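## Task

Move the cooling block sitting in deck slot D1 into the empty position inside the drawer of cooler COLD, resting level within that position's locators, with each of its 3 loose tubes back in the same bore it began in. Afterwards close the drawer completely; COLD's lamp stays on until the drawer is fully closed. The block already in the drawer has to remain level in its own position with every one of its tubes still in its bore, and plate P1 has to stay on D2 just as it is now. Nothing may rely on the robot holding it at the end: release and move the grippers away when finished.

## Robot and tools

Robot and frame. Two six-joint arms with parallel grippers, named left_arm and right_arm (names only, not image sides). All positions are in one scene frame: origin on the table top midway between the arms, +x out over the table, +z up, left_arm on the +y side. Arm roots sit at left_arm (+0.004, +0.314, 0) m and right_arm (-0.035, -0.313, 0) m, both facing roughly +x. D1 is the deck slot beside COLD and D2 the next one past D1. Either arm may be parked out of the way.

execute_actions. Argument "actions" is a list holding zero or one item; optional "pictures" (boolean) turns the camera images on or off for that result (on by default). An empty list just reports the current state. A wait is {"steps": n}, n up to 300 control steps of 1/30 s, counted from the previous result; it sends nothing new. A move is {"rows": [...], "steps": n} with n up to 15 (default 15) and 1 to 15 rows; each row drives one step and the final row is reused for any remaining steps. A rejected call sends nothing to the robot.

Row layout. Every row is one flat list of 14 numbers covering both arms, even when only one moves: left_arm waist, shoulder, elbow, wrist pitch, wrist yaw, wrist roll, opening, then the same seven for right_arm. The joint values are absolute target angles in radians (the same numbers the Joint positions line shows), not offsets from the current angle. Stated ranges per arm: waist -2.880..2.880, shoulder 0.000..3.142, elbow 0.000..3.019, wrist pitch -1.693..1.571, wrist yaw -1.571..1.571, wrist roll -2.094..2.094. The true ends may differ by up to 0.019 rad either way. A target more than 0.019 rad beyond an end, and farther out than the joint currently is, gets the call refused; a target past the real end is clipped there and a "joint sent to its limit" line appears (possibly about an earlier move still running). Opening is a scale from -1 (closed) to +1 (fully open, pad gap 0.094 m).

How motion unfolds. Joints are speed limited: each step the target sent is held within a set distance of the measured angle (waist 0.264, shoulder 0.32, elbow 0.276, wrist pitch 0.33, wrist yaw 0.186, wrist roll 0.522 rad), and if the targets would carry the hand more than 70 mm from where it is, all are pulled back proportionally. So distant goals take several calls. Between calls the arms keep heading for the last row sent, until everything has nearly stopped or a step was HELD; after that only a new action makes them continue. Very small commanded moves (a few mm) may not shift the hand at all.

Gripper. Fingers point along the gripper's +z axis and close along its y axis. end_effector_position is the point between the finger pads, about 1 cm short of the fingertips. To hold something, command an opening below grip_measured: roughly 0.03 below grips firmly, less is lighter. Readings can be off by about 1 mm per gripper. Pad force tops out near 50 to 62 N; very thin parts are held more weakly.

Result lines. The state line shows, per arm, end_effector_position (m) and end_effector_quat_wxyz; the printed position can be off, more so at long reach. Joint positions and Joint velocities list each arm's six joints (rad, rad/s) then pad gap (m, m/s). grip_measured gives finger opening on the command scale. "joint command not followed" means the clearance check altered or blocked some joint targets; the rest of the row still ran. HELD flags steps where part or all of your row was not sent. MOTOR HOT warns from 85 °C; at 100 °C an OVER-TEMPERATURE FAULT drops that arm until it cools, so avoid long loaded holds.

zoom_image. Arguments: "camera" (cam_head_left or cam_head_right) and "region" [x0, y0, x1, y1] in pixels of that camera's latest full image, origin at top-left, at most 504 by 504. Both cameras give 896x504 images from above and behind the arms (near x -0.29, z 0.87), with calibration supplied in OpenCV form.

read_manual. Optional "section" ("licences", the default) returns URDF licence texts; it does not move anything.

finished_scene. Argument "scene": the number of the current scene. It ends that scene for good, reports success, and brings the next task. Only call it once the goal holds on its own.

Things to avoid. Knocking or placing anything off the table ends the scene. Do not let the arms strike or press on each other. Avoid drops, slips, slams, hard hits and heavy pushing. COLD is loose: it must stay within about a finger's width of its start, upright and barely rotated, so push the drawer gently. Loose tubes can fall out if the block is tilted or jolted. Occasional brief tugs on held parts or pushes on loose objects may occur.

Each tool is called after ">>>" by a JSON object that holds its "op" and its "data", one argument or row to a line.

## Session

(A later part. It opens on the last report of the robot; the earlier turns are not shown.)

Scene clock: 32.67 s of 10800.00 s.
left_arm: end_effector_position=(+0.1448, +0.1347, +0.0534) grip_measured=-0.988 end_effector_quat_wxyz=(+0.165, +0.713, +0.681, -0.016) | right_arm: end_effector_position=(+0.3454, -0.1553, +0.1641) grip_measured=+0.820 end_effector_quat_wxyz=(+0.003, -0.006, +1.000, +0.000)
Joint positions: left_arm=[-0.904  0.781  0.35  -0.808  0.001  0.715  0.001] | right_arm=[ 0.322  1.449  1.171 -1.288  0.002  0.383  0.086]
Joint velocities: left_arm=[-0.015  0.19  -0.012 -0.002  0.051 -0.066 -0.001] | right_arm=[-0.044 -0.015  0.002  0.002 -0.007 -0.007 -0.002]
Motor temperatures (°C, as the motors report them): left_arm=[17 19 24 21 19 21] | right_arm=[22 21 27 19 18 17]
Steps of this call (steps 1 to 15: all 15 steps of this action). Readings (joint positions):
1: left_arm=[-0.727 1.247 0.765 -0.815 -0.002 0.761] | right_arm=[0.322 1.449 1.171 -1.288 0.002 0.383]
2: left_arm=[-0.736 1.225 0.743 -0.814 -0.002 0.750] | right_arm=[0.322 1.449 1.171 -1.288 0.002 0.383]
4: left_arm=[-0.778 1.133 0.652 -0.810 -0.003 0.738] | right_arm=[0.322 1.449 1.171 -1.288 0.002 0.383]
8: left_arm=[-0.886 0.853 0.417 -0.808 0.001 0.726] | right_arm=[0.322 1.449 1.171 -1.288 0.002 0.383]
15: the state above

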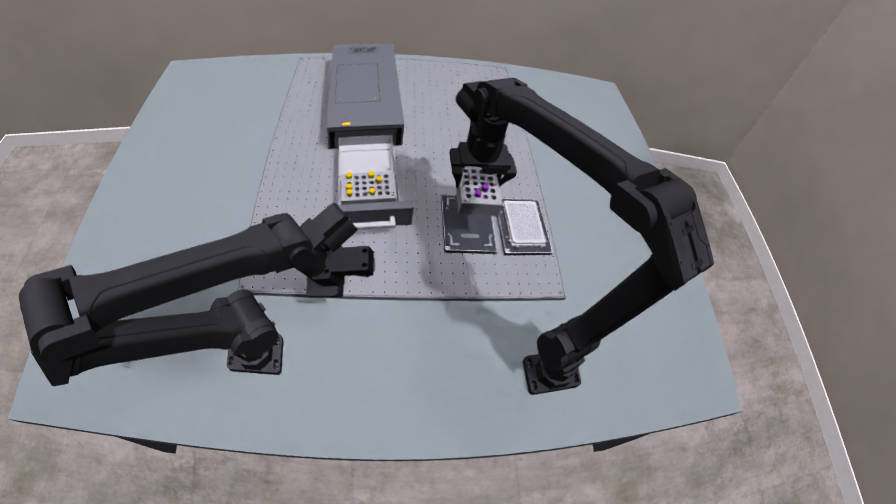

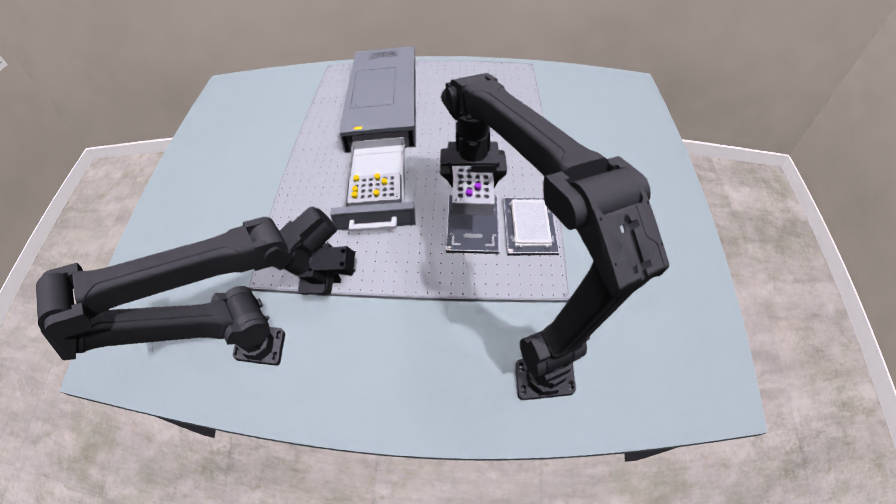

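>>> {"op": "execute_actions", "data": {
  "actions": [
    {"rows":[[-0.9,0.8,0.36,-0.8,0,0.7,-1,0.335,1.405,1.29,-1.305,0,0.34,0.77],[-0.9,0.8,0.36,-0.8,0,0.7,-1,0.344,1.425,1.32,-1.31,0,0.29,0.77],[-0.9,0.8,0.36,-0.8,0,0.7,-1,0.353,1.45,1.358,-1.32,0,0.24,0.77],[-0.9,0.8,0.36,-0.8,0,0.7,-1,0.362,1.477,1.397,-1.33,0,0.19,0.77],[-0.9,0.8,0.36,-0.8,0,0.7,-1,0.371,1.504,1.436,-1.34,0,0.14,0.77],[-0.9,0.8,0.36,-0.8,0,0.7,-1,0.38,1.531,1.475,-1.35,0,0.09,0.77],[-0.9,0.8,0.36,-0.8,0,0.7,-1,0.389,1.558,1.514,-1.36,0,0.04,0.77],[-0.9,0.8,0.36,-0.8,0,0.7,-1,0.398,1.585,1.553,-1.37,0,-0.01,0.77],[-0.9,0.8,0.36,-0.8,0,0.7,-1,0.407,1.612,1.592,-1.38,0,-0.06,0.77],[-0.9,0.8,0.36,-0.8,0,0.7,-1,0.416,1.639,1.631,-1.39,0,-0.11,0.77],[-0.9,0.8,0.36,-0.8,0,0.7,-1,0.424,1.666,1.67,-1.4,0,-0.16,0.77],[-0.9,0.8,0.36,-0.8,0,0.7,-1,0.432,1.693,1.709,-1.41,0,-0.21,0.77],[-0.9,0.8,0.36,-0.8,0,0.7,-1,0.44,1.72,1.748,-1.42,0,-0.26,0.77],[-0.9,0.8,0.36,-0.8,0,0.7,-1,0.448,1.747,1.787,-1.43,0,-0.31,0.77],[-0.9,0.8,0.36,-0.8,0,0.7,-1,0.456,1.774,1.826,-1.44,0,-0.36,0.77]]}
  ],
  "pictures": false
}}

>>> {"op": "execute_actions", "data": {
  "actions": [
    {"rows":[[-0.9,0.8,0.36,-0.8,0,0.7,-1,0.464,1.801,1.865,-1.45,0,-0.41,0.77],[-0.9,0.8,0.36,-0.8,0,0.7,-1,0.472,1.828,1.904,-1.46,0,-0.46,0.77],[-0.9,0.8,0.36,-0.8,0,0.7,-1,0.48,1.855,1.943,-1.47,0,-0.51,0.77],[-0.9,0.8,0.36,-0.8,0,0.7,-1,0.488,1.882,1.982,-1.48,0,-0.56,0.77],[-0.9,0.8,0.36,-0.8,0,0.7,-1,0.496,1.909,2.021,-1.49,0,-0.61,0.77],[-0.9,0.8,0.36,-0.8,0,0.7,-1,0.504,1.936,2.06,-1.5,0,-0.66,0.77],[-0.9,0.8,0.36,-0.8,0,0.7,-1,0.512,1.963,2.099,-1.51,0,-0.71,0.77],[-0.9,0.8,0.36,-0.8,0,0.7,-1,0.519,1.99,2.138,-1.52,0,-0.76,0.77],[-0.9,0.8,0.36,-0.8,0,0.7,-1,0.526,2.017,2.177,-1.53,0,-0.81,0.77],[-0.9,0.8,0.36,-0.8,0,0.7,-1,0.533,2.044,2.216,-1.54,0,-0.86,0.77],[-0.9,0.8,0.36,-0.8,0,0.7,-1,0.539,2.07,2.25,-1.55,0,-0.91,0.77],[-0.9,0.8,0.36,-0.8,0,0.7,-1,0.545,2.095,2.282,-1.558,0,-0.96,0.77],[-0.9,0.8,0.36,-0.8,0,0.7,-1,0.55,2.115,2.31,-1.566,0,-1.0,0.77],[-0.9,0.8,0.36,-0.8,0,0.7,-1,0.555,2.135,2.335,-1.573,0,-1.03,0.77],[-0.9,0.8,0.36,-0.8,0,0.7,-1,0.559,2.15,2.355,-1.578,0,-1.047,0.77]]}
  ],
  "pictures": false
}}

>>> {"op": "execute_actions", "data": {
  "actions": [
    {"steps":24}
  ]
}}

>>> {"op": "zoom_image", "data": {
  "camera": "cam_head_left",
  "region": [315, 110, 415, 210]
}}

Scene clock: 43.10 s of 10800.00 s.
left_arm: end_effector_position=(+0.1444, +0.1353, +0.0514) grip_measured=-0.988 end_effector_quat_wxyz=(+0.160, +0.712, +0.683, -0.016) | right_arm: end_effector_position=(+0.4442, -0.0715, +0.1930) grip_measured=+0.821 end_effector_quat_wxyz=(+0.017, -0.266, +0.964, +0.002)
Joint positions: left_arm=[-0.904  0.79   0.35  -0.808  0.001  0.711  0.001] | right_arm=[ 0.396  1.734  1.591 -1.394  0.002 -0.07   0.086]
Joint velocities: left_arm=[ 0.005  0.015 -0.002  0.002 -0.11   0.007  0.001] | right_arm=[ 0.278  0.894  1.155 -0.252 -0.007 -1.238  0.   ]
Motor temperatures (°C, as the motors report them): left_arm=[17 18 25 21 19 21] | right_arm=[22 22 29 19 18 17]
Steps of this call (steps 1 to 15: the robot went on to your last target; steps 16 to 90: nothing new was sent; then 6.93 s passed at rest; steps 91 to 105: all 15 steps of this action). Readings (joint positions):
91: left_arm=[-0.904 0.790 0.350 -0.808 0.001 0.711] | right_arm=[0.322 1.449 1.173 -1.289 0.002 0.378]
92: left_arm=[-0.904 0.790 0.350 -0.808 0.001 0.711] | right_arm=[0.322 1.450 1.178 -1.294 0.002 0.365]
94: left_arm=[-0.904 0.790 0.350 -0.808 0.001 0.711] | right_arm=[0.324 1.462 1.205 -1.311 0.002 0.324]
98: left_arm=[-0.904 0.790 0.350 -0.808 0.001 0.711] | right_arm=[0.340 1.533 1.318 -1.343 0.002 0.210]
105: the state above

Scene clock: 43.60 s of 10800.00 s.
left_arm: end_effector_position=(+0.1444, +0.1353, +0.0514) grip_measured=-0.988 end_effector_quat_wxyz=(+0.160, +0.712, +0.683, -0.016) | right_arm: end_effector_position=(+0.5302, +0.0744, +0.1713) grip_measured=+0.822 end_effector_quat_wxyz=(+0.028, -0.652, +0.758, -0.004)
Joint positions: left_arm=[-0.904  0.79   0.35  -0.808  0.001  0.711  0.001] | right_arm=[ 0.529  2.163  2.19  -1.542  0.001 -0.818  0.086]
Joint velocities: left_arm=[-0.024  0.015 -0.002  0.012  0.051 -0.051  0.   ] | right_arm=[ 0.21   0.65   0.916 -0.178 -0.022 -1.311  0.   ]
Motor temperatures (°C, as the motors report them): left_arm=[17 18 25 21 19 21] | right_arm=[22 22 30 19 18 17]
Steps of this call (steps 1 to 15: all 15 steps of this action). Readings (joint positions):
1: left_arm=[-0.904 0.790 0.350 -0.808 0.001 0.711] | right_arm=[0.405 1.764 1.631 -1.403 0.002 -0.115]
2: left_arm=[-0.904 0.790 0.350 -0.808 0.001 0.711] | right_arm=[0.415 1.795 1.672 -1.412 0.002 -0.162]
4: left_arm=[-0.904 0.790 0.350 -0.808 0.001 0.711] | right_arm=[0.434 1.855 1.753 -1.432 0.002 -0.258]
8: left_arm=[-0.904 0.790 0.350 -0.808 0.001 0.711] | right_arm=[0.471 1.972 1.915 -1.473 0.002 -0.457]
15: the state above

Scene clock: 44.40 s of 10800.00 s.
left_arm: end_effector_position=(+0.1444, +0.1353, +0.0514) grip_measured=-0.988 end_effector_quat_wxyz=(+0.160, +0.712, +0.683, -0.016) | right_arm: end_effector_position=(+0.5238, +0.0979, +0.1502) grip_measured=+0.822 end_effector_quat_wxyz=(-0.012, +0.740, -0.673, +0.001)
Joint positions: left_arm=[-0.904  0.79   0.35  -0.808  0.001  0.711  0.001] | right_arm=[ 0.562  2.223  2.238 -1.562 -0.002 -1.032  0.086]
Joint velocities: left_arm=[-0.015 -0.005  0.002 -0.002 -0.007 -0.007  0.   ] | right_arm=[-0.005  0.005 -0.007 -0.002 -0.066 -0.022 -0.   ]
Motor temperatures (°C, as the motors report them): left_arm=[17 18 25 21 19 21] | right_arm=[22 22 30 19 18 17]
Steps of this call (steps 1 to 24: the robot went on to your last target). Readings (joint positions):
1: left_arm=[-0.904 0.790 0.350 -0.808 0.001 0.711] | right_arm=[0.536 2.183 2.215 -1.545 0.001 -0.858]
2: left_arm=[-0.904 0.790 0.350 -0.808 0.001 0.711] | right_arm=[0.543 2.197 2.231 -1.545 -0.000 -0.890]
4: left_arm=[-0.904 0.790 0.350 -0.808 0.001 0.711] | right_arm=[0.553 2.211 2.238 -1.547 -0.002 -0.937]
8: left_arm=[-0.904 0.790 0.350 -0.808 0.001 0.711] | right_arm=[0.562 2.222 2.238 -1.560 -0.003 -0.986]
24: the state above

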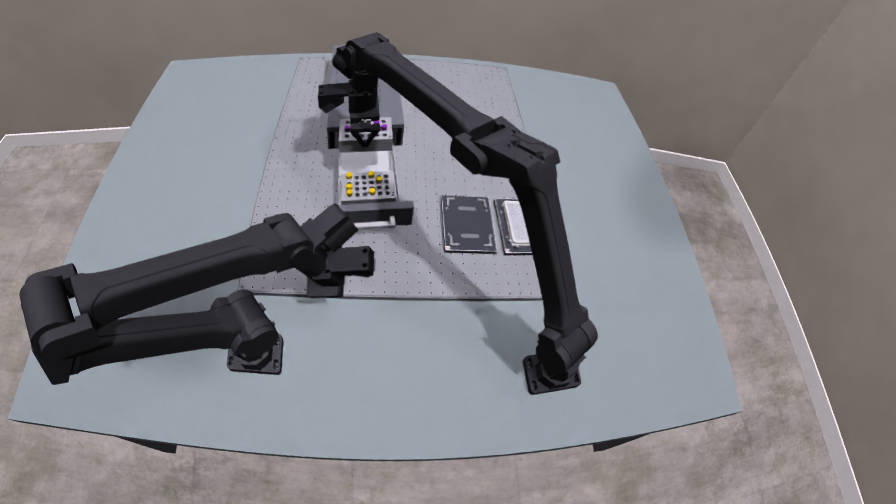

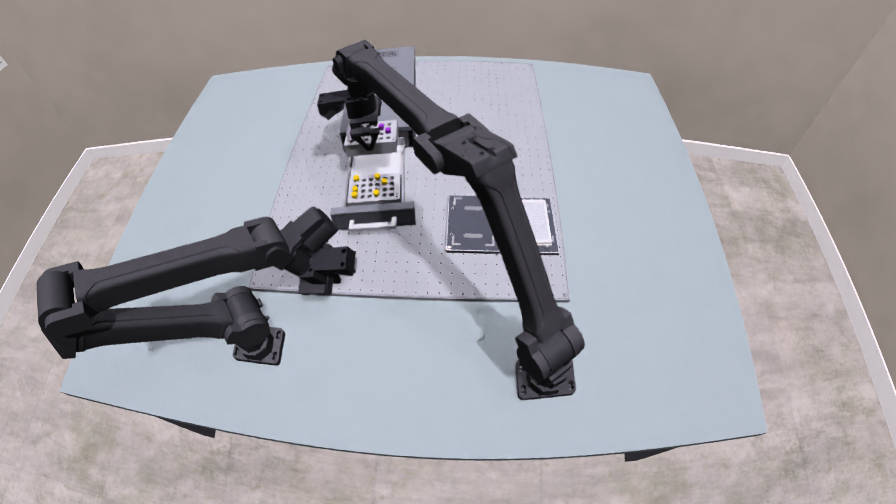

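Region (315, 110, 415, 210) of cam_head_left's 896x504 image, scaled by 5.040, with more detail than that image has.

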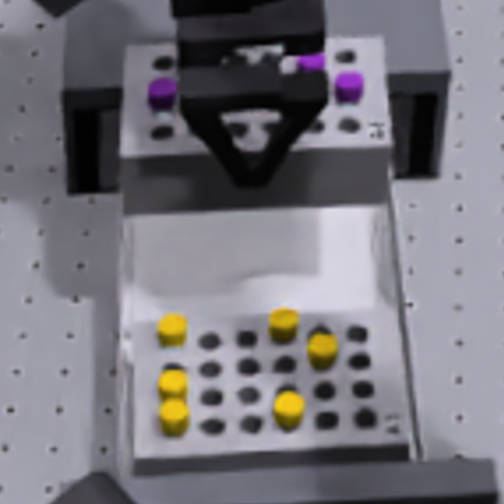

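>>> {"op": "execute_actions", "data": {
  "actions": [
    {"rows":[[-0.9,0.8,0.36,-0.8,0,0.7,-1,0.559,2.16,2.29,-1.56,0,-1.065,0.77],[-0.9,0.8,0.36,-0.8,0,0.7,-1,0.559,2.165,2.275,-1.555,0,-1.065,0.77],[-0.9,0.8,0.36,-0.8,0,0.7,-1,0.559,2.17,2.26,-1.55,0,-1.065,0.77],[-0.9,0.8,0.36,-0.8,0,0.7,-1,0.559,2.175,2.25,-1.545,0,-1.065,0.77],[-0.9,0.8,0.36,-0.8,0,0.7,-1,0.559,2.18,2.24,-1.54,0,-1.065,0.77],[-0.9,0.8,0.36,-0.8,0,0.7,-1,0.559,2.18,2.23,-1.53,0,-1.065,0.77],[-0.9,0.8,0.36,-0.8,0,0.7,-1,0.559,2.182,2.22,-1.52,0,-1.065,0.77],[-0.9,0.8,0.36,-0.8,0,0.7,-1,0.559,2.182,2.21,-1.507,0,-1.065,0.77],[-0.9,0.8,0.36,-0.8,0,0.7,-1,0.559,2.182,2.2,-1.494,0,-1.065,0.77],[-0.9,0.8,0.36,-0.8,0,0.7,-1,0.559,2.182,2.195,-1.48,0,-1.065,0.77],[-0.9,0.8,0.36,-0.8,0,0.7,-1,0.559,2.182,2.195,-1.468,0,-1.065,0.77]]}
  ],
  "pictures": false
}}

>>> {"op": "execute_actions", "data": {
  "actions": [
    {"steps":10}
  ]
}}

>>> {"op": "zoom_image", "data": {
  "camera": "cam_head_left",
  "region": [315, 110, 415, 210]
}}

>>> {"op": "zoom_image", "data": {
  "camera": "cam_head_right",
  "region": [325, 110, 425, 210]
}}

Scene clock: 50.17 s of 10800.00 s.
left_arm: end_effector_position=(+0.1444, +0.1353, +0.0514) grip_measured=-0.988 end_effector_quat_wxyz=(+0.160, +0.712, +0.683, -0.016) | right_arm: end_effector_position=(+0.5220, +0.0966, +0.1083) grip_measured=+0.822 end_effector_quat_wxyz=(-0.003, +0.748, -0.664, -0.000)
Joint positions: left_arm=[-0.904  0.79   0.35  -0.808  0.001  0.711  0.001] | right_arm=[ 0.562  2.237  2.153 -1.481 -0.002 -1.056  0.086]
Joint velocities: left_arm=[-0.015 -0.005 -0.012 -0.012 -0.066  0.022 -0.001] | right_arm=[-0.024  0.073 -0.022  0.09   0.007 -0.007  0.   ]
Motor temperatures (°C, as the motors report them): left_arm=[17 18 25 21 19 21] | right_arm=[22 23 30 19 18 17]
Steps of this call (steps 1 to 30: the robot went on to your last target; steps 31 to 90: nothing new was sent; then 2.27 s passed at rest; steps 91 to 105: all 15 steps of this action). Readings (joint positions):
91: left_arm=[-0.904 0.790 0.350 -0.808 0.001 0.711] | right_arm=[0.562 2.223 2.238 -1.562 -0.002 -1.039]
92: left_arm=[-0.904 0.790 0.350 -0.808 0.001 0.711] | right_arm=[0.562 2.223 2.238 -1.562 -0.002 -1.042]
94: left_arm=[-0.904 0.790 0.350 -0.808 0.001 0.711] | right_arm=[0.562 2.223 2.232 -1.559 -0.002 -1.047]
98: left_arm=[-0.904 0.790 0.350 -0.808 0.001 0.711] | right_arm=[0.562 2.223 2.197 -1.535 -0.002 -1.053]
105: the state above

Scene clock: 50.50 s of 10800.00 s.
left_arm: end_effector_position=(+0.1444, +0.1353, +0.0514) grip_measured=-0.988 end_effector_quat_wxyz=(+0.160, +0.712, +0.683, -0.016) | right_arm: end_effector_position=(+0.5225, +0.0970, +0.1061) grip_measured=+0.822 end_effector_quat_wxyz=(-0.003, +0.748, -0.664, -0.000)
Joint positions: left_arm=[-0.904  0.79   0.35  -0.808  0.001  0.711  0.001] | right_arm=[ 0.562  2.24   2.153 -1.478 -0.002 -1.056  0.086]
Joint velocities: left_arm=[-0.015 -0.005 -0.002  0.002  0.007 -0.066 -0.001] | right_arm=[-0.005 -0.005 -0.007 -0.012  0.007  0.007 -0.001]
Motor temperatures (°C, as the motors report them): left_arm=[17 18 25 21 19 21] | right_arm=[22 23 30 19 18 17]
Steps of this call (steps 1 to 10: the robot went on to your last target). Readings (joint positions):
1: left_arm=[-0.904 0.790 0.350 -0.808 0.001 0.711] | right_arm=[0.562 2.239 2.153 -1.479 -0.002 -1.056]
2: left_arm=[-0.904 0.790 0.350 -0.808 0.001 0.711] | right_arm=[0.562 2.240 2.153 -1.478 -0.002 -1.056]
4: left_arm=[-0.904 0.790 0.350 -0.808 0.001 0.711] | right_arm=[0.562 2.240 2.153 -1.478 -0.002 -1.056]
8: left_arm=[-0.904 0.790 0.350 -0.808 0.001 0.711] | right_arm=[0.562 2.240 2.153 -1.478 -0.002 -1.056]
10: the state above

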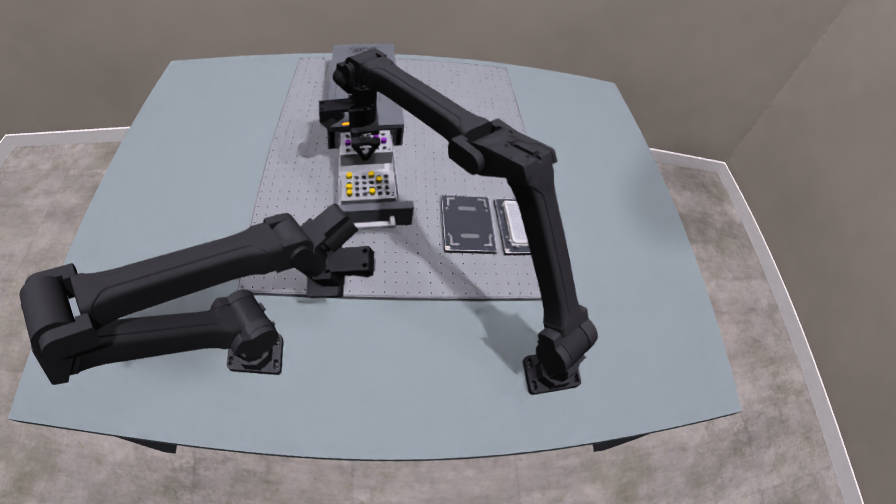

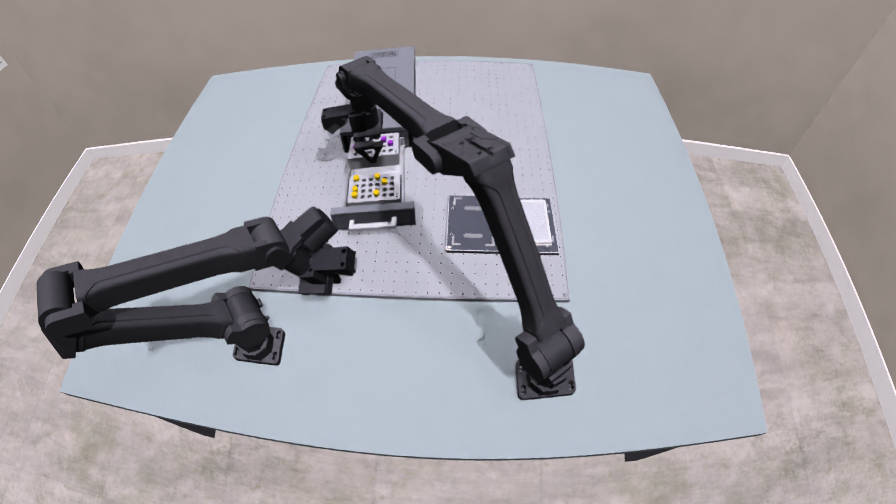

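Region (315, 110, 415, 210) of cam_head_left's 896x504 image, scaled by 5.040, with more detail than that image has.

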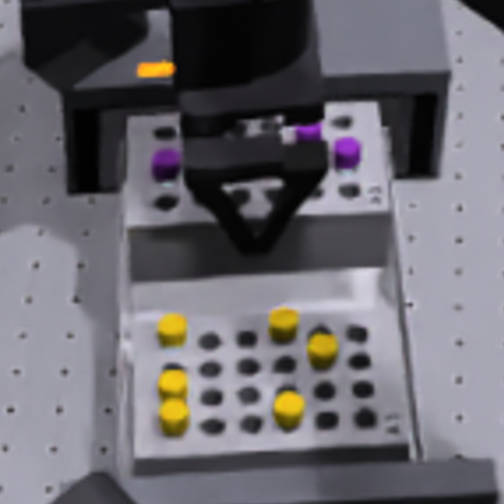

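Region (325, 110, 425, 210) of cam_head_right's 896x504 image, scaled by 5.040, with more detail than that image has.

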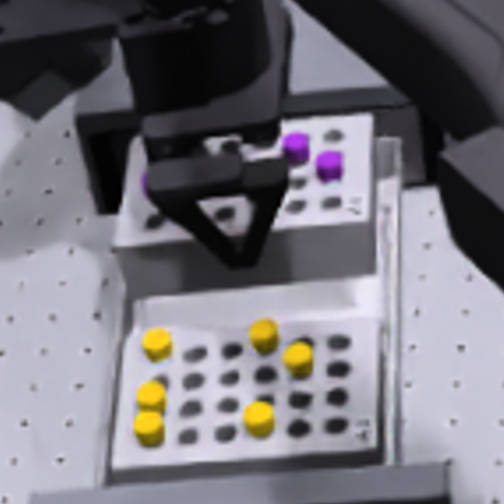

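>>> {"op": "execute_actions", "data": {
  "actions": [
    {"rows":[[-0.9,0.8,0.36,-0.8,0,0.7,-1,0.559,2.185,2.185,-1.468,0.008,-1.037,0.77],[-0.9,0.8,0.36,-0.8,0,0.7,-1,0.559,2.187,2.175,-1.468,0.008,-1.037,0.77],[-0.9,0.8,0.36,-0.8,0,0.7,-1,0.559,2.19,2.167,-1.46,0.008,-1.037,0.77],[-0.9,0.8,0.36,-0.8,0,0.7,-1,0.559,2.192,2.16,-1.452,0.008,-1.037,0.77],[-0.9,0.8,0.36,-0.8,0,0.7,-1,0.559,2.195,2.152,-1.443,0.008,-1.037,0.77],[-0.9,0.8,0.36,-0.8,0,0.7,-1,0.559,2.195,2.145,-1.434,0.008,-1.037,0.77],[-0.9,0.8,0.36,-0.8,0,0.7,-1,0.559,2.195,2.143,-1.424,0.008,-1.037,0.77],[-0.9,0.8,0.36,-0.8,0,0.7,-1,0.559,2.195,2.143,-1.413,0.008,-1.037,0.77]]}
  ]
}}

>>> {"op": "zoom_image", "data": {
  "camera": "cam_head_left",
  "region": [315, 110, 415, 210]
}}

Scene clock: 54.30 s of 10800.00 s.
left_arm: end_effector_position=(+0.1444, +0.1353, +0.0514) grip_measured=-0.988 end_effector_quat_wxyz=(+0.160, +0.712, +0.683, -0.016) | right_arm: end_effector_position=(+0.5221, +0.0952, +0.0814) grip_measured=+0.822 end_effector_quat_wxyz=(-0.000, +0.745, -0.667, +0.003)
Joint positions: left_arm=[-0.904  0.79   0.35  -0.808  0.001  0.711  0.001] | right_arm=[ 0.562  2.249  2.103 -1.423  0.005 -1.046  0.086]
Joint velocities: left_arm=[ 0.005 -0.015 -0.007  0.002  0.007  0.022 -0.   ] | right_arm=[-0.005 -0.015 -0.012  0.007  0.051 -0.051 -0.   ]
Motor temperatures (°C, as the motors report them): left_arm=[17 18 25 21 19 21] | right_arm=[22 23 30 19 18 17]
Steps of this call (steps 1 to 15: the robot went on to your last target; steps 16 to 90: nothing new was sent; then 0.30 s passed at rest; steps 91 to 105: all 15 steps of this action). Readings (joint positions):
91: left_arm=[-0.904 0.790 0.350 -0.808 0.001 0.711] | right_arm=[0.562 2.240 2.153 -1.478 0.000 -1.055]
92: left_arm=[-0.904 0.790 0.350 -0.808 0.001 0.711] | right_arm=[0.562 2.240 2.151 -1.477 0.003 -1.053]
94: left_arm=[-0.904 0.790 0.350 -0.808 0.001 0.711] | right_arm=[0.562 2.240 2.143 -1.471 0.005 -1.050]
98: left_arm=[-0.904 0.790 0.350 -0.808 0.001 0.711] | right_arm=[0.562 2.241 2.112 -1.441 0.005 -1.048]
105: the state above

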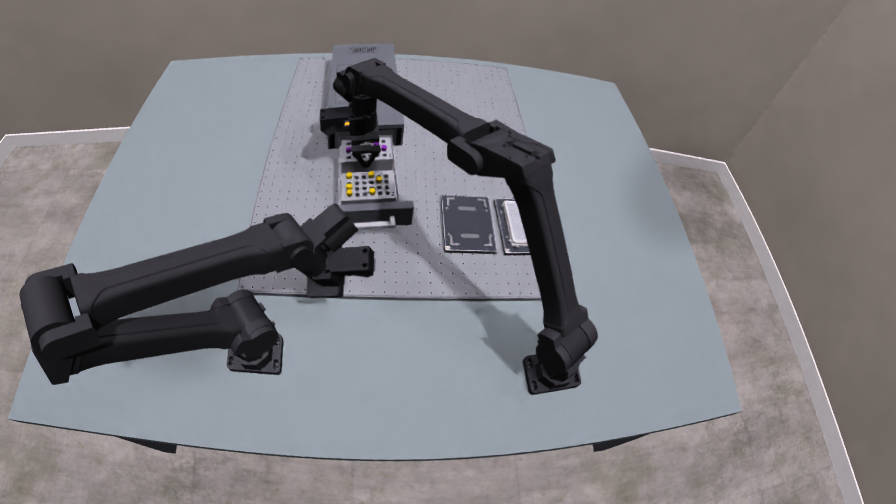

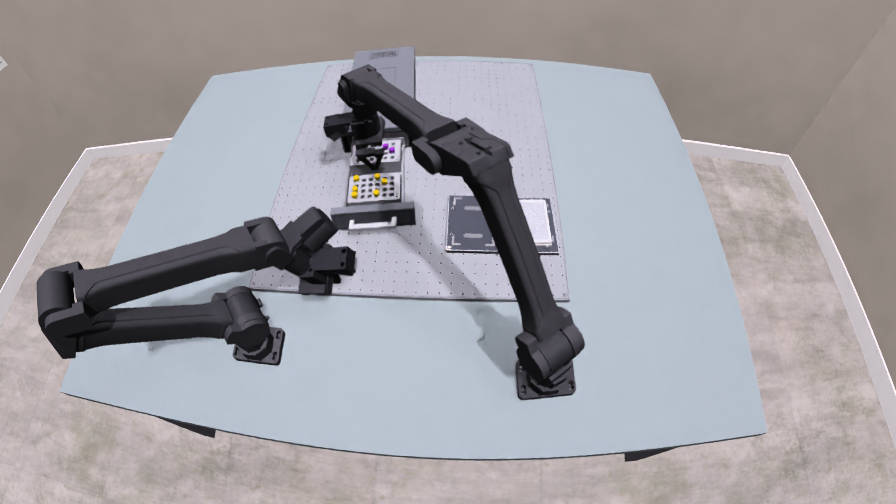

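Region (315, 110, 415, 210) of cam_head_left's 896x504 image, scaled by 5.040, with more detail than that image has.

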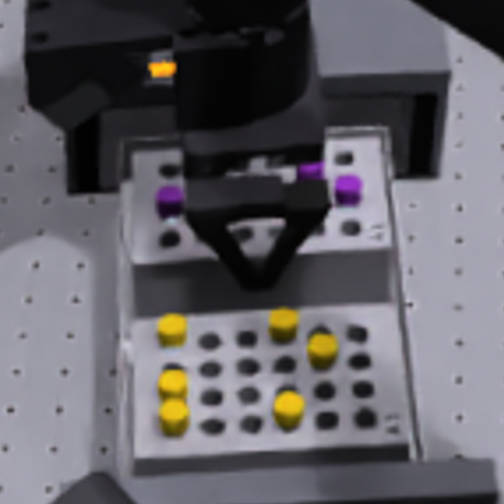

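>>> {"op": "execute_actions", "data": {
  "actions": [
    {"rows":[[-0.9,0.8,0.36,-0.8,0,0.7,-1,0.559,2.215,2.143,-1.41,0.008,-1.037,0.77]]}
  ],
  "pictures": false
}}

>>> {"op": "execute_actions", "data": {
  "actions": [
    {"rows":[[-0.9,0.8,0.36,-0.8,0,0.7,-1,0.559,2.24,2.143,-1.41,0.008,-1.037,0.77]]}
  ]
}}

>>> {"op": "zoom_image", "data": {
  "camera": "cam_head_left",
  "region": [315, 110, 415, 210]
}}

Scene clock: 56.33 s of 10800.00 s.
left_arm: end_effector_position=(+0.1444, +0.1353, +0.0514) grip_measured=-0.988 end_effector_quat_wxyz=(+0.160, +0.712, +0.683, -0.016) | right_arm: end_effector_position=(+0.5223, +0.0953, +0.0740) grip_measured=+0.822 end_effector_quat_wxyz=(+0.003, +0.745, -0.667, +0.002)
Joint positions: left_arm=[-0.904  0.79   0.35  -0.808  0.001  0.711  0.001] | right_arm=[ 0.562  2.26   2.103 -1.419  0.005 -1.046  0.086]
Joint velocities: left_arm=[-0.005  0.015  0.017 -0.007  0.007  0.022  0.001] | right_arm=[-0.015  0.005 -0.002  0.007 -0.022 -0.007 -0.001]
Motor temperatures (°C, as the motors report them): left_arm=[17 18 25 21 19 21] | right_arm=[22 23 30 19 18 17]
Steps of this call (steps 1 to 15: the robot went on to your last target; steps 16 to 46: nothing new was sent; steps 47 to 61: all 15 steps of this action). Readings (joint positions):
47: left_arm=[-0.904 0.790 0.350 -0.808 0.001 0.711] | right_arm=[0.562 2.249 2.103 -1.422 0.005 -1.046]
48: left_arm=[-0.904 0.790 0.350 -0.808 0.001 0.711] | right_arm=[0.562 2.249 2.103 -1.421 0.005 -1.046]
50: left_arm=[-0.904 0.790 0.350 -0.808 0.001 0.711] | right_arm=[0.562 2.251 2.103 -1.420 0.005 -1.046]
54: left_arm=[-0.904 0.790 0.350 -0.808 0.001 0.711] | right_arm=[0.562 2.256 2.103 -1.419 0.005 -1.046]
61: the state above

Scene clock: 56.83 s of 10800.00 s.
left_arm: end_effector_position=(+0.1444, +0.1353, +0.0514) grip_measured=-0.988 end_effector_quat_wxyz=(+0.160, +0.712, +0.683, -0.016) | right_arm: end_effector_position=(+0.5226, +0.0955, +0.0714) grip_measured=+0.822 end_effector_quat_wxyz=(+0.004, +0.744, -0.668, +0.002)
Joint positions: left_arm=[-0.904  0.79   0.35  -0.808  0.001  0.711  0.001] | right_arm=[ 0.562  2.264  2.103 -1.417  0.005 -1.045  0.086]
Joint velocities: left_arm=[-0.005 -0.005 -0.017 -0.007  0.007  0.007 -0.   ] | right_arm=[ 0.015 -0.005 -0.007 -0.002  0.007  0.022 -0.001]
Motor temperatures (°C, as the motors report them): left_arm=[17 18 25 21 19 21] | right_arm=[22 23 30 19 18 17]
Steps of this call (steps 1 to 15: all 15 steps of this action). Readings (joint positions):
1: left_arm=[-0.904 0.790 0.350 -0.808 0.001 0.711] | right_arm=[0.562 2.261 2.103 -1.419 0.005 -1.046]
2: left_arm=[-0.904 0.790 0.350 -0.808 0.001 0.711] | right_arm=[0.562 2.262 2.103 -1.418 0.005 -1.046]
4: left_arm=[-0.904 0.790 0.350 -0.808 0.001 0.711] | right_arm=[0.562 2.264 2.103 -1.418 0.005 -1.045]
8: left_arm=[-0.904 0.790 0.350 -0.808 0.001 0.711] | right_arm=[0.562 2.264 2.103 -1.417 0.005 -1.045]
15: the state above

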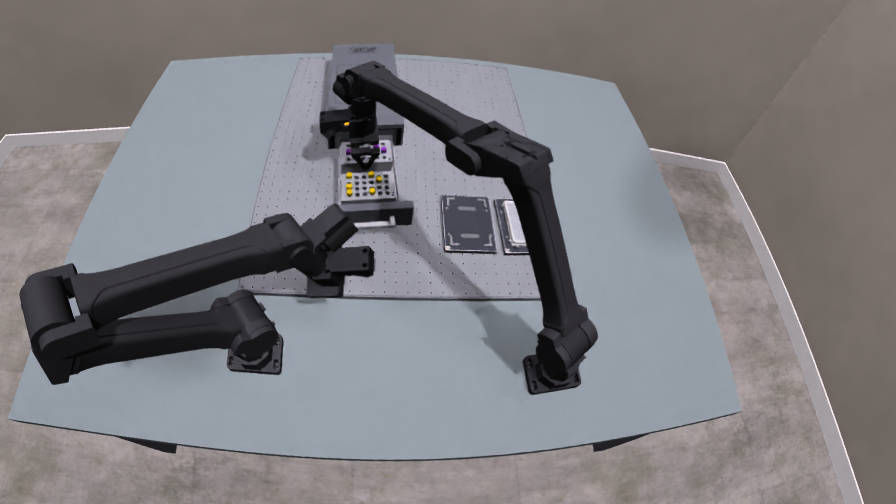

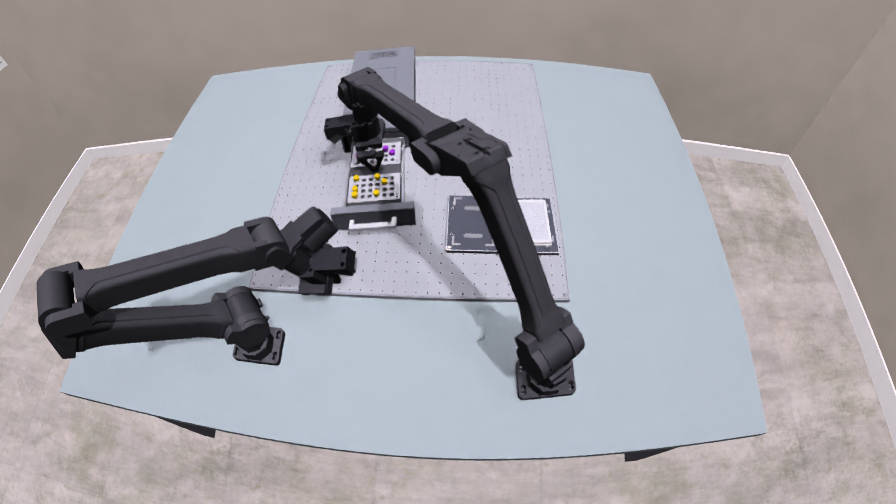

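Region (315, 110, 415, 210) of cam_head_left's 896x504 image, scaled by 5.040, with more detail than that image has.

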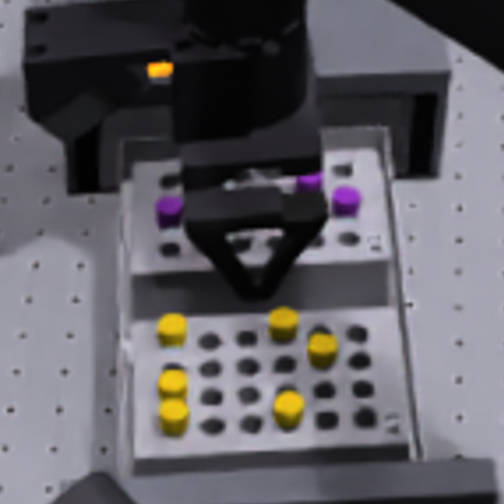

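>>> {"op": "execute_actions", "data": {
  "actions": [
    {"rows":[[-0.9,0.8,0.36,-0.8,0,0.7,-1,0.559,2.21,2.143,-1.425,0.018,-1.037,0.77]],"steps":10}
  ],
  "pictures": false
}}

>>> {"op": "execute_actions", "data": {
  "actions": [
    {"rows":[[-0.9,0.8,0.36,-0.8,0,0.7,-1,0.559,2.255,2.14,-1.42,0.018,-1.037,0.77]]}
  ]
}}

>>> {"op": "zoom_image", "data": {
  "camera": "cam_head_left",
  "region": [315, 110, 415, 210]
}}

>>> {"op": "zoom_image", "data": {
  "camera": "cam_head_right",
  "region": [325, 110, 425, 210]
}}

Scene clock: 59.13 s of 10800.00 s.
left_arm: end_effector_position=(+0.1444, +0.1353, +0.0514) grip_measured=-0.988 end_effector_quat_wxyz=(+0.160, +0.712, +0.683, -0.016) | right_arm: end_effector_position=(+0.5230, +0.0950, +0.0714) grip_measured=+0.822 end_effector_quat_wxyz=(+0.005, +0.744, -0.668, +0.004)
Joint positions: left_arm=[-0.904  0.79   0.35  -0.808  0.001  0.711  0.001] | right_arm=[ 0.562  2.264  2.103 -1.417  0.009 -1.045  0.086]
Joint velocities: left_arm=[-0.005 -0.005 -0.007 -0.012  0.081 -0.007 -0.001] | right_arm=[ 0.005 -0.005 -0.002  0.002 -0.051  0.095  0.001]
Motor temperatures (°C, as the motors report them): left_arm=[17 18 25 21 19 21] | right_arm=[22 23 29 19 18 17]
Steps of this call (steps 1 to 15: the robot went on to your last target; steps 16 to 59: nothing new was sent; steps 60 to 69: all 10 steps of this action). Readings (joint positions):
60: left_arm=[-0.904 0.790 0.350 -0.808 0.001 0.711] | right_arm=[0.562 2.264 2.103 -1.417 0.007 -1.045]
61: left_arm=[-0.904 0.790 0.350 -0.808 0.001 0.711] | right_arm=[0.562 2.264 2.103 -1.417 0.008 -1.045]
63: left_arm=[-0.904 0.790 0.350 -0.808 0.001 0.711] | right_arm=[0.562 2.264 2.103 -1.417 0.008 -1.045]
67: left_arm=[-0.904 0.790 0.350 -0.808 0.001 0.711] | right_arm=[0.562 2.264 2.103 -1.417 0.009 -1.045]
69: the state above

Scene clock: 59.63 s of 10800.00 s.
left_arm: end_effector_position=(+0.1444, +0.1353, +0.0514) grip_measured=-0.988 end_effector_quat_wxyz=(+0.160, +0.712, +0.683, -0.016) | right_arm: end_effector_position=(+0.5230, +0.0950, +0.0709) grip_measured=+0.822 end_effector_quat_wxyz=(+0.005, +0.744, -0.668, +0.004)
Joint positions: left_arm=[-0.904  0.79   0.35  -0.808  0.001  0.711  0.001] | right_arm=[ 0.562  2.264  2.103 -1.417  0.009 -1.045  0.086]
Joint velocities: left_arm=[ 0.005 -0.015  0.007 -0.002  0.022  0.007 -0.001] | right_arm=[ 0.024 -0.005  0.002  0.007 -0.037 -0.066  0.   ]
Motor temperatures (°C, as the motors report them): left_arm=[17 18 25 21 19 21] | right_arm=[22 23 29 19 18 17]
Steps of this call (steps 1 to 15: all 15 steps of this action). Readings (joint positions):
1: left_arm=[-0.904 0.790 0.350 -0.808 0.001 0.711] | right_arm=[0.562 2.264 2.103 -1.417 0.009 -1.045]
2: left_arm=[-0.904 0.790 0.350 -0.808 0.001 0.711] | right_arm=[0.562 2.264 2.103 -1.417 0.009 -1.045]
4: left_arm=[-0.904 0.790 0.350 -0.808 0.001 0.711] | right_arm=[0.562 2.264 2.103 -1.417 0.009 -1.045]
8: left_arm=[-0.904 0.790 0.350 -0.808 0.001 0.711] | right_arm=[0.562 2.264 2.103 -1.417 0.009 -1.045]
15: the state above

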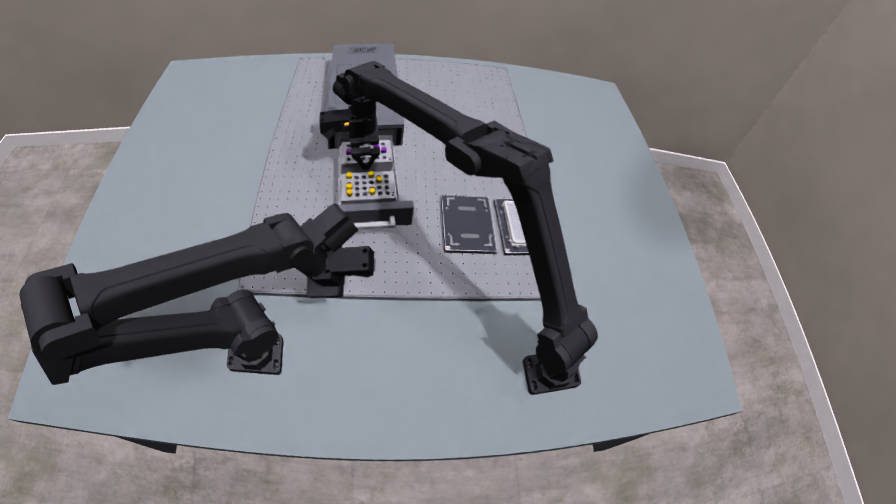

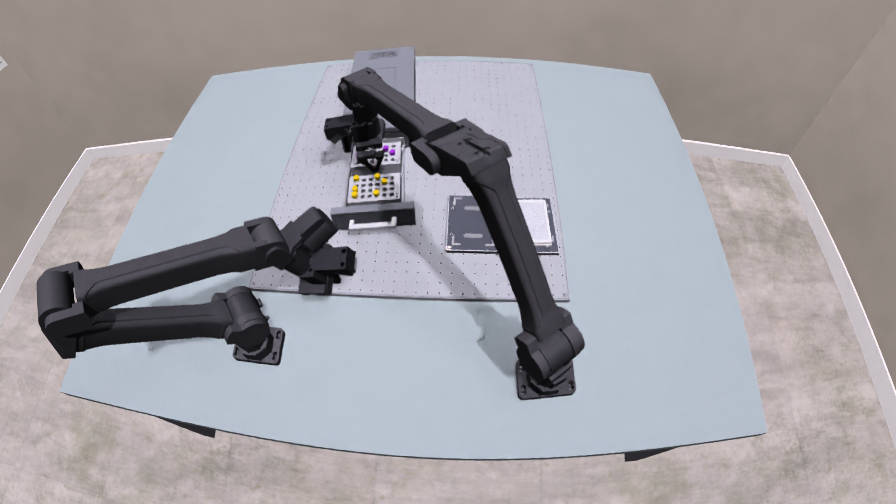

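Region (315, 110, 415, 210) of cam_head_left's 896x504 image, scaled by 5.040, with more detail than that image has.

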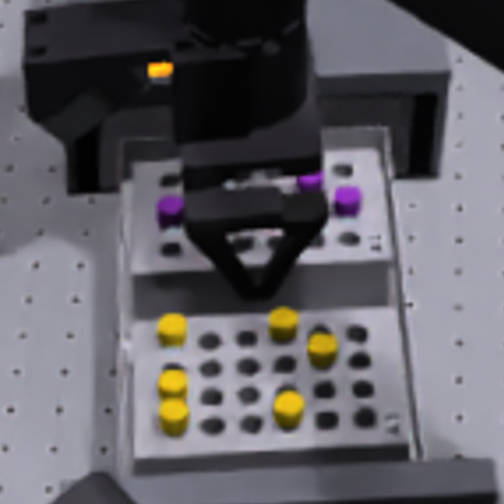

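Region (325, 110, 425, 210) of cam_head_right's 896x504 image, scaled by 5.040, with more detail than that image has.

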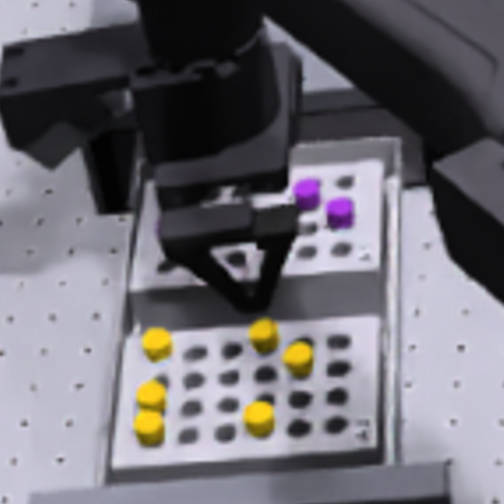

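>>> {"op": "execute_actions", "data": {
  "actions": [
    {"rows":[[-0.9,0.8,0.36,-0.8,0,0.7,-1,0.559,2.255,2.135,-1.42,0.01,-1.04,0.8],[-0.9,0.8,0.36,-0.8,0,0.7,-1,0.559,2.255,2.135,-1.42,0.01,-1.04,0.825],[-0.9,0.8,0.36,-0.8,0,0.7,-1,0.559,2.255,2.135,-1.42,0.01,-1.04,0.85],[-0.9,0.8,0.36,-0.8,0,0.7,-1,0.559,2.255,2.135,-1.42,0.01,-1.04,0.9]],"steps":12}
  ]
}}

>>> {"op": "zoom_image", "data": {
  "camera": "cam_head_left",
  "region": [315, 110, 415, 210]
}}

Scene clock: 62.33 s of 10800.00 s.
left_arm: end_effector_position=(+0.1444, +0.1353, +0.0514) grip_measured=-0.988 end_effector_quat_wxyz=(+0.160, +0.712, +0.683, -0.016) | right_arm: end_effector_position=(+0.5229, +0.0951, +0.0712) grip_measured=+0.898 end_effector_quat_wxyz=(+0.005, +0.744, -0.668, +0.003)
Joint positions: left_arm=[-0.904  0.79   0.35  -0.808  0.001  0.711  0.001] | right_arm=[ 0.562  2.264  2.103 -1.417  0.008 -1.045  0.089]
Joint velocities: left_arm=[-0.015 -0.015 -0.002 -0.022 -0.007  0.066  0.   ] | right_arm=[ 0.005 -0.005  0.002 -0.012 -0.007  0.022 -0.001]
Motor temperatures (°C, as the motors report them): left_arm=[17 18 25 21 19 21] | right_arm=[22 24 29 19 18 17]
Steps of this call (steps 1 to 15: the robot went on to your last target; steps 16 to 69: nothing new was sent; steps 70 to 81: all 12 steps of this action). Readings (joint positions):
70: left_arm=[-0.904 0.790 0.350 -0.808 0.001 0.711] | right_arm=[0.562 2.264 2.103 -1.417 0.008 -1.045]
71: left_arm=[-0.904 0.790 0.350 -0.808 0.001 0.711] | right_arm=[0.562 2.264 2.103 -1.417 0.008 -1.045]
73: left_arm=[-0.904 0.790 0.350 -0.808 0.001 0.711] | right_arm=[0.562 2.265 2.103 -1.417 0.008 -1.045]
77: left_arm=[-0.904 0.790 0.350 -0.808 0.001 0.711] | right_arm=[0.562 2.264 2.103 -1.417 0.008 -1.045]
81: the state above

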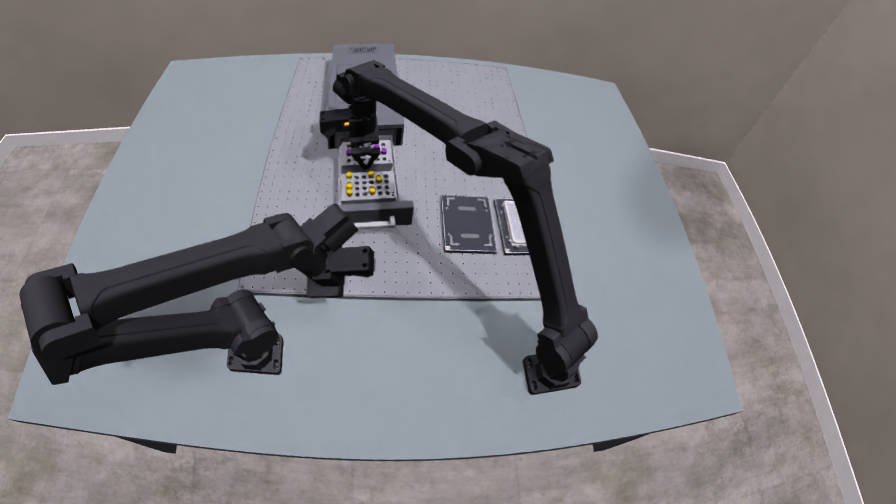

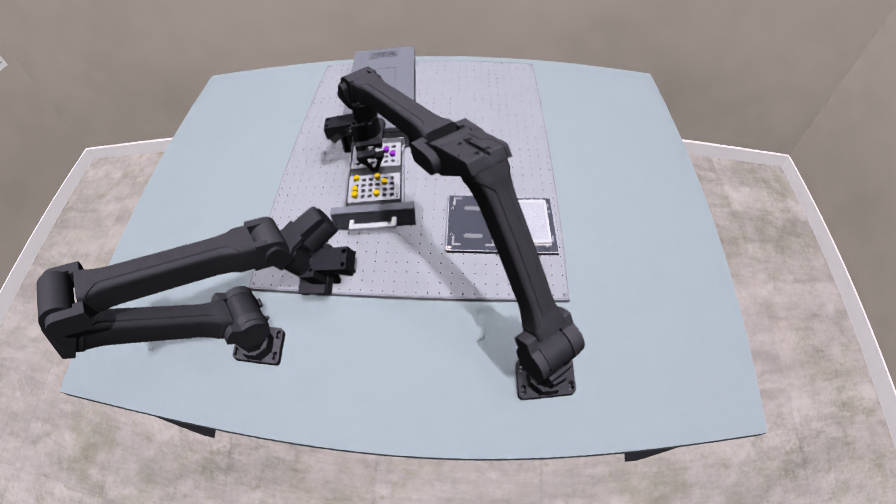

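Region (315, 110, 415, 210) of cam_head_left's 896x504 image, scaled by 5.040, with more detail than that image has.

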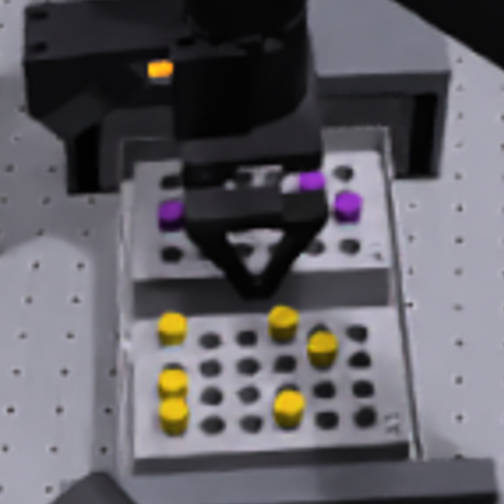

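The block dropped into place. Lifting clear to inspect.

>>> {"op": "execute_actions", "data": {
  "actions": [
    {"rows":[[-0.9,0.8,0.36,-0.8,0,0.7,-1,0.559,2.23,2.135,-1.43,0.01,-1.04,0.93],[-0.9,0.8,0.36,-0.8,0,0.7,-1,0.559,2.21,2.135,-1.43,0.01,-1.04,0.93],[-0.9,0.8,0.36,-0.8,0,0.7,-1,0.559,2.19,2.135,-1.435,0.01,-1.04,0.93],[-0.9,0.8,0.36,-0.8,0,0.7,-1,0.559,2.16,2.135,-1.44,0.01,-1.04,0.93],[-0.9,0.8,0.36,-0.8,0,0.7,-1,0.559,2.13,2.135,-1.44,0.01,-1.04,0.93],[-0.9,0.8,0.36,-0.8,0,0.7,-1,0.559,2.09,2.135,-1.44,0.01,-1.04,0.93]]}
  ],
  "pictures": false
}}

>>> {"op": "execute_actions", "data": {
  "actions": [
    {"rows":[[-0.9,0.8,0.36,-0.8,0,0.7,-1,0.1,1.8,1.8,-1.4,0,-1,1]]}
  ]
}}

>>> {"op": "zoom_image", "data": {
  "camera": "cam_head_left",
  "region": [325, 125, 415, 210]
}}

>>> {"op": "zoom_image", "data": {
  "camera": "cam_head_right",
  "region": [335, 125, 425, 210]
}}

Scene clock: 66.43 s of 10800.00 s.
left_arm: end_effector_position=(+0.1444, +0.1353, +0.0514) grip_measured=-0.988 end_effector_quat_wxyz=(+0.160, +0.712, +0.683, -0.016) | right_arm: end_effector_position=(+0.5217, +0.0942, +0.1750) grip_measured=+0.928 end_effector_quat_wxyz=(-0.066, +0.742, -0.666, +0.018)
Joint positions: left_arm=[-0.904  0.79   0.35  -0.808  0.001  0.711  0.001] | right_arm=[ 0.562  2.109  2.103 -1.428  0.008 -1.045  0.091]
Joint velocities: left_arm=[-0.015 -0.005  0.007  0.007 -0.022 -0.007 -0.001] | right_arm=[-0.005 -0.386 -0.012 -0.017 -0.022  0.095 -0.001]
Motor temperatures (°C, as the motors report them): left_arm=[17 18 25 21 19 21] | right_arm=[22 24 29 19 18 17]
Steps of this call (steps 1 to 15: the robot went on to your last target; steps 16 to 90: nothing new was sent; then 0.60 s passed at rest; steps 91 to 105: all 15 steps of this action). Readings (joint positions):
91: left_arm=[-0.904 0.790 0.350 -0.808 0.001 0.711] | right_arm=[0.562 2.264 2.103 -1.417 0.008 -1.045]
92: left_arm=[-0.904 0.790 0.350 -0.808 0.001 0.711] | right_arm=[0.562 2.263 2.103 -1.417 0.008 -1.045]
94: left_arm=[-0.904 0.790 0.350 -0.808 0.001 0.711] | right_arm=[0.562 2.256 2.103 -1.422 0.008 -1.045]
98: left_arm=[-0.904 0.790 0.350 -0.808 0.001 0.711] | right_arm=[0.562 2.217 2.103 -1.424 0.008 -1.045]
105: the state above

Scene clock: 66.93 s of 10800.00 s.
left_arm: end_effector_position=(+0.1444, +0.1353, +0.0514) grip_measured=-0.988 end_effector_quat_wxyz=(+0.160, +0.712, +0.683, -0.016) | right_arm: end_effector_position=(+0.5415, -0.1284, +0.2134) grip_measured=+1.000 end_effector_quat_wxyz=(+0.052, -0.619, +0.783, -0.020)
Joint positions: left_arm=[-0.904  0.79   0.35  -0.808  0.001  0.711  0.001] | right_arm=[ 0.239  1.864  1.823 -1.418  0.002 -1.027  0.094]
Joint velocities: left_arm=[-0.005 -0.015 -0.012 -0.012 -0.037 -0.095 -0.   ] | right_arm=[-1.011 -0.161 -0.212 -0.007 -0.037  0.007  0.   ]
Motor temperatures (°C, as the motors report them): left_arm=[17 18 25 21 19 21] | right_arm=[22 24 29 19 18 17]
Steps of this call (steps 1 to 15: all 15 steps of this action). Readings (joint positions):
1: left_arm=[-0.904 0.790 0.350 -0.808 0.001 0.711] | right_arm=[0.558 2.088 2.087 -1.422 0.006 -1.043]
2: left_arm=[-0.904 0.790 0.350 -0.808 0.001 0.711] | right_arm=[0.554 2.060 2.054 -1.418 0.005 -1.042]
4: left_arm=[-0.904 0.790 0.350 -0.808 0.001 0.711] | right_arm=[0.534 2.006 1.985 -1.418 0.003 -1.040]
8: left_arm=[-0.904 0.790 0.350 -0.808 0.001 0.711] | right_arm=[0.455 1.926 1.891 -1.418 0.002 -1.036]
15: the state above

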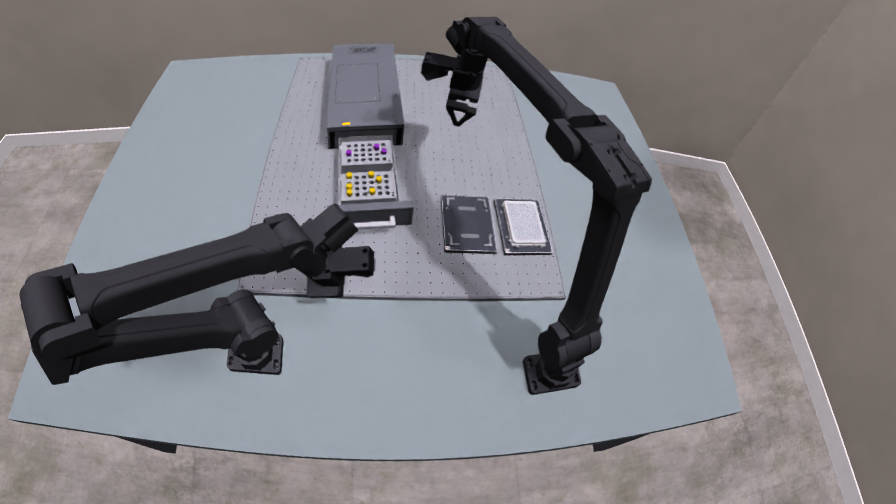

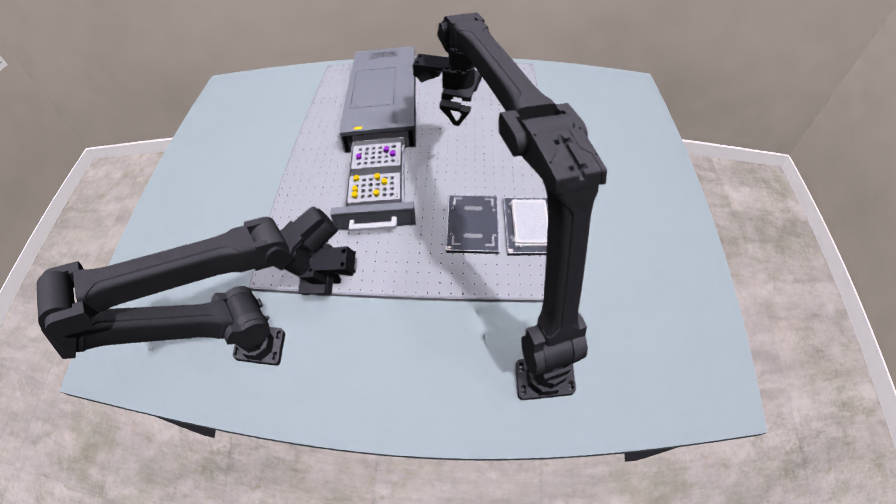

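Region (325, 125, 415, 210) of cam_head_left's 896x504 image, scaled by 5.600, with more detail than that image has.

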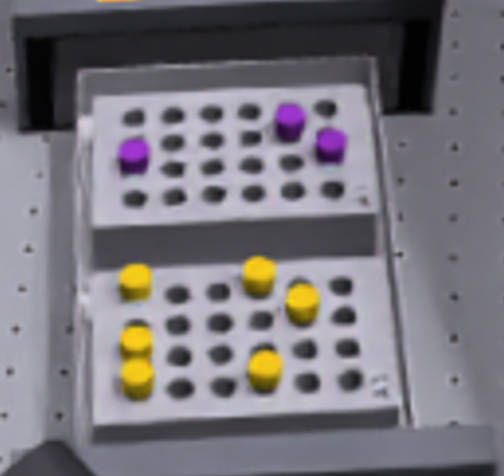

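Region (335, 125, 425, 210) of cam_head_right's 896x504 image, scaled by 5.600, with more detail than that image has.

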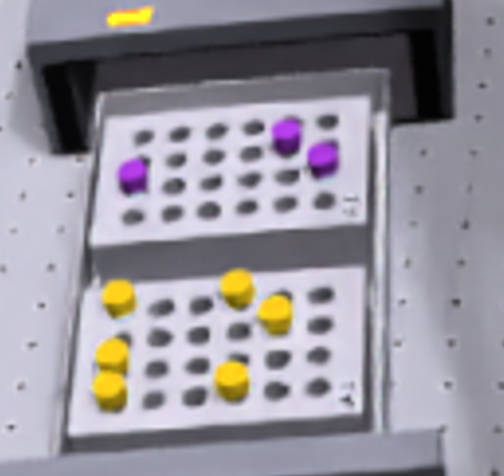

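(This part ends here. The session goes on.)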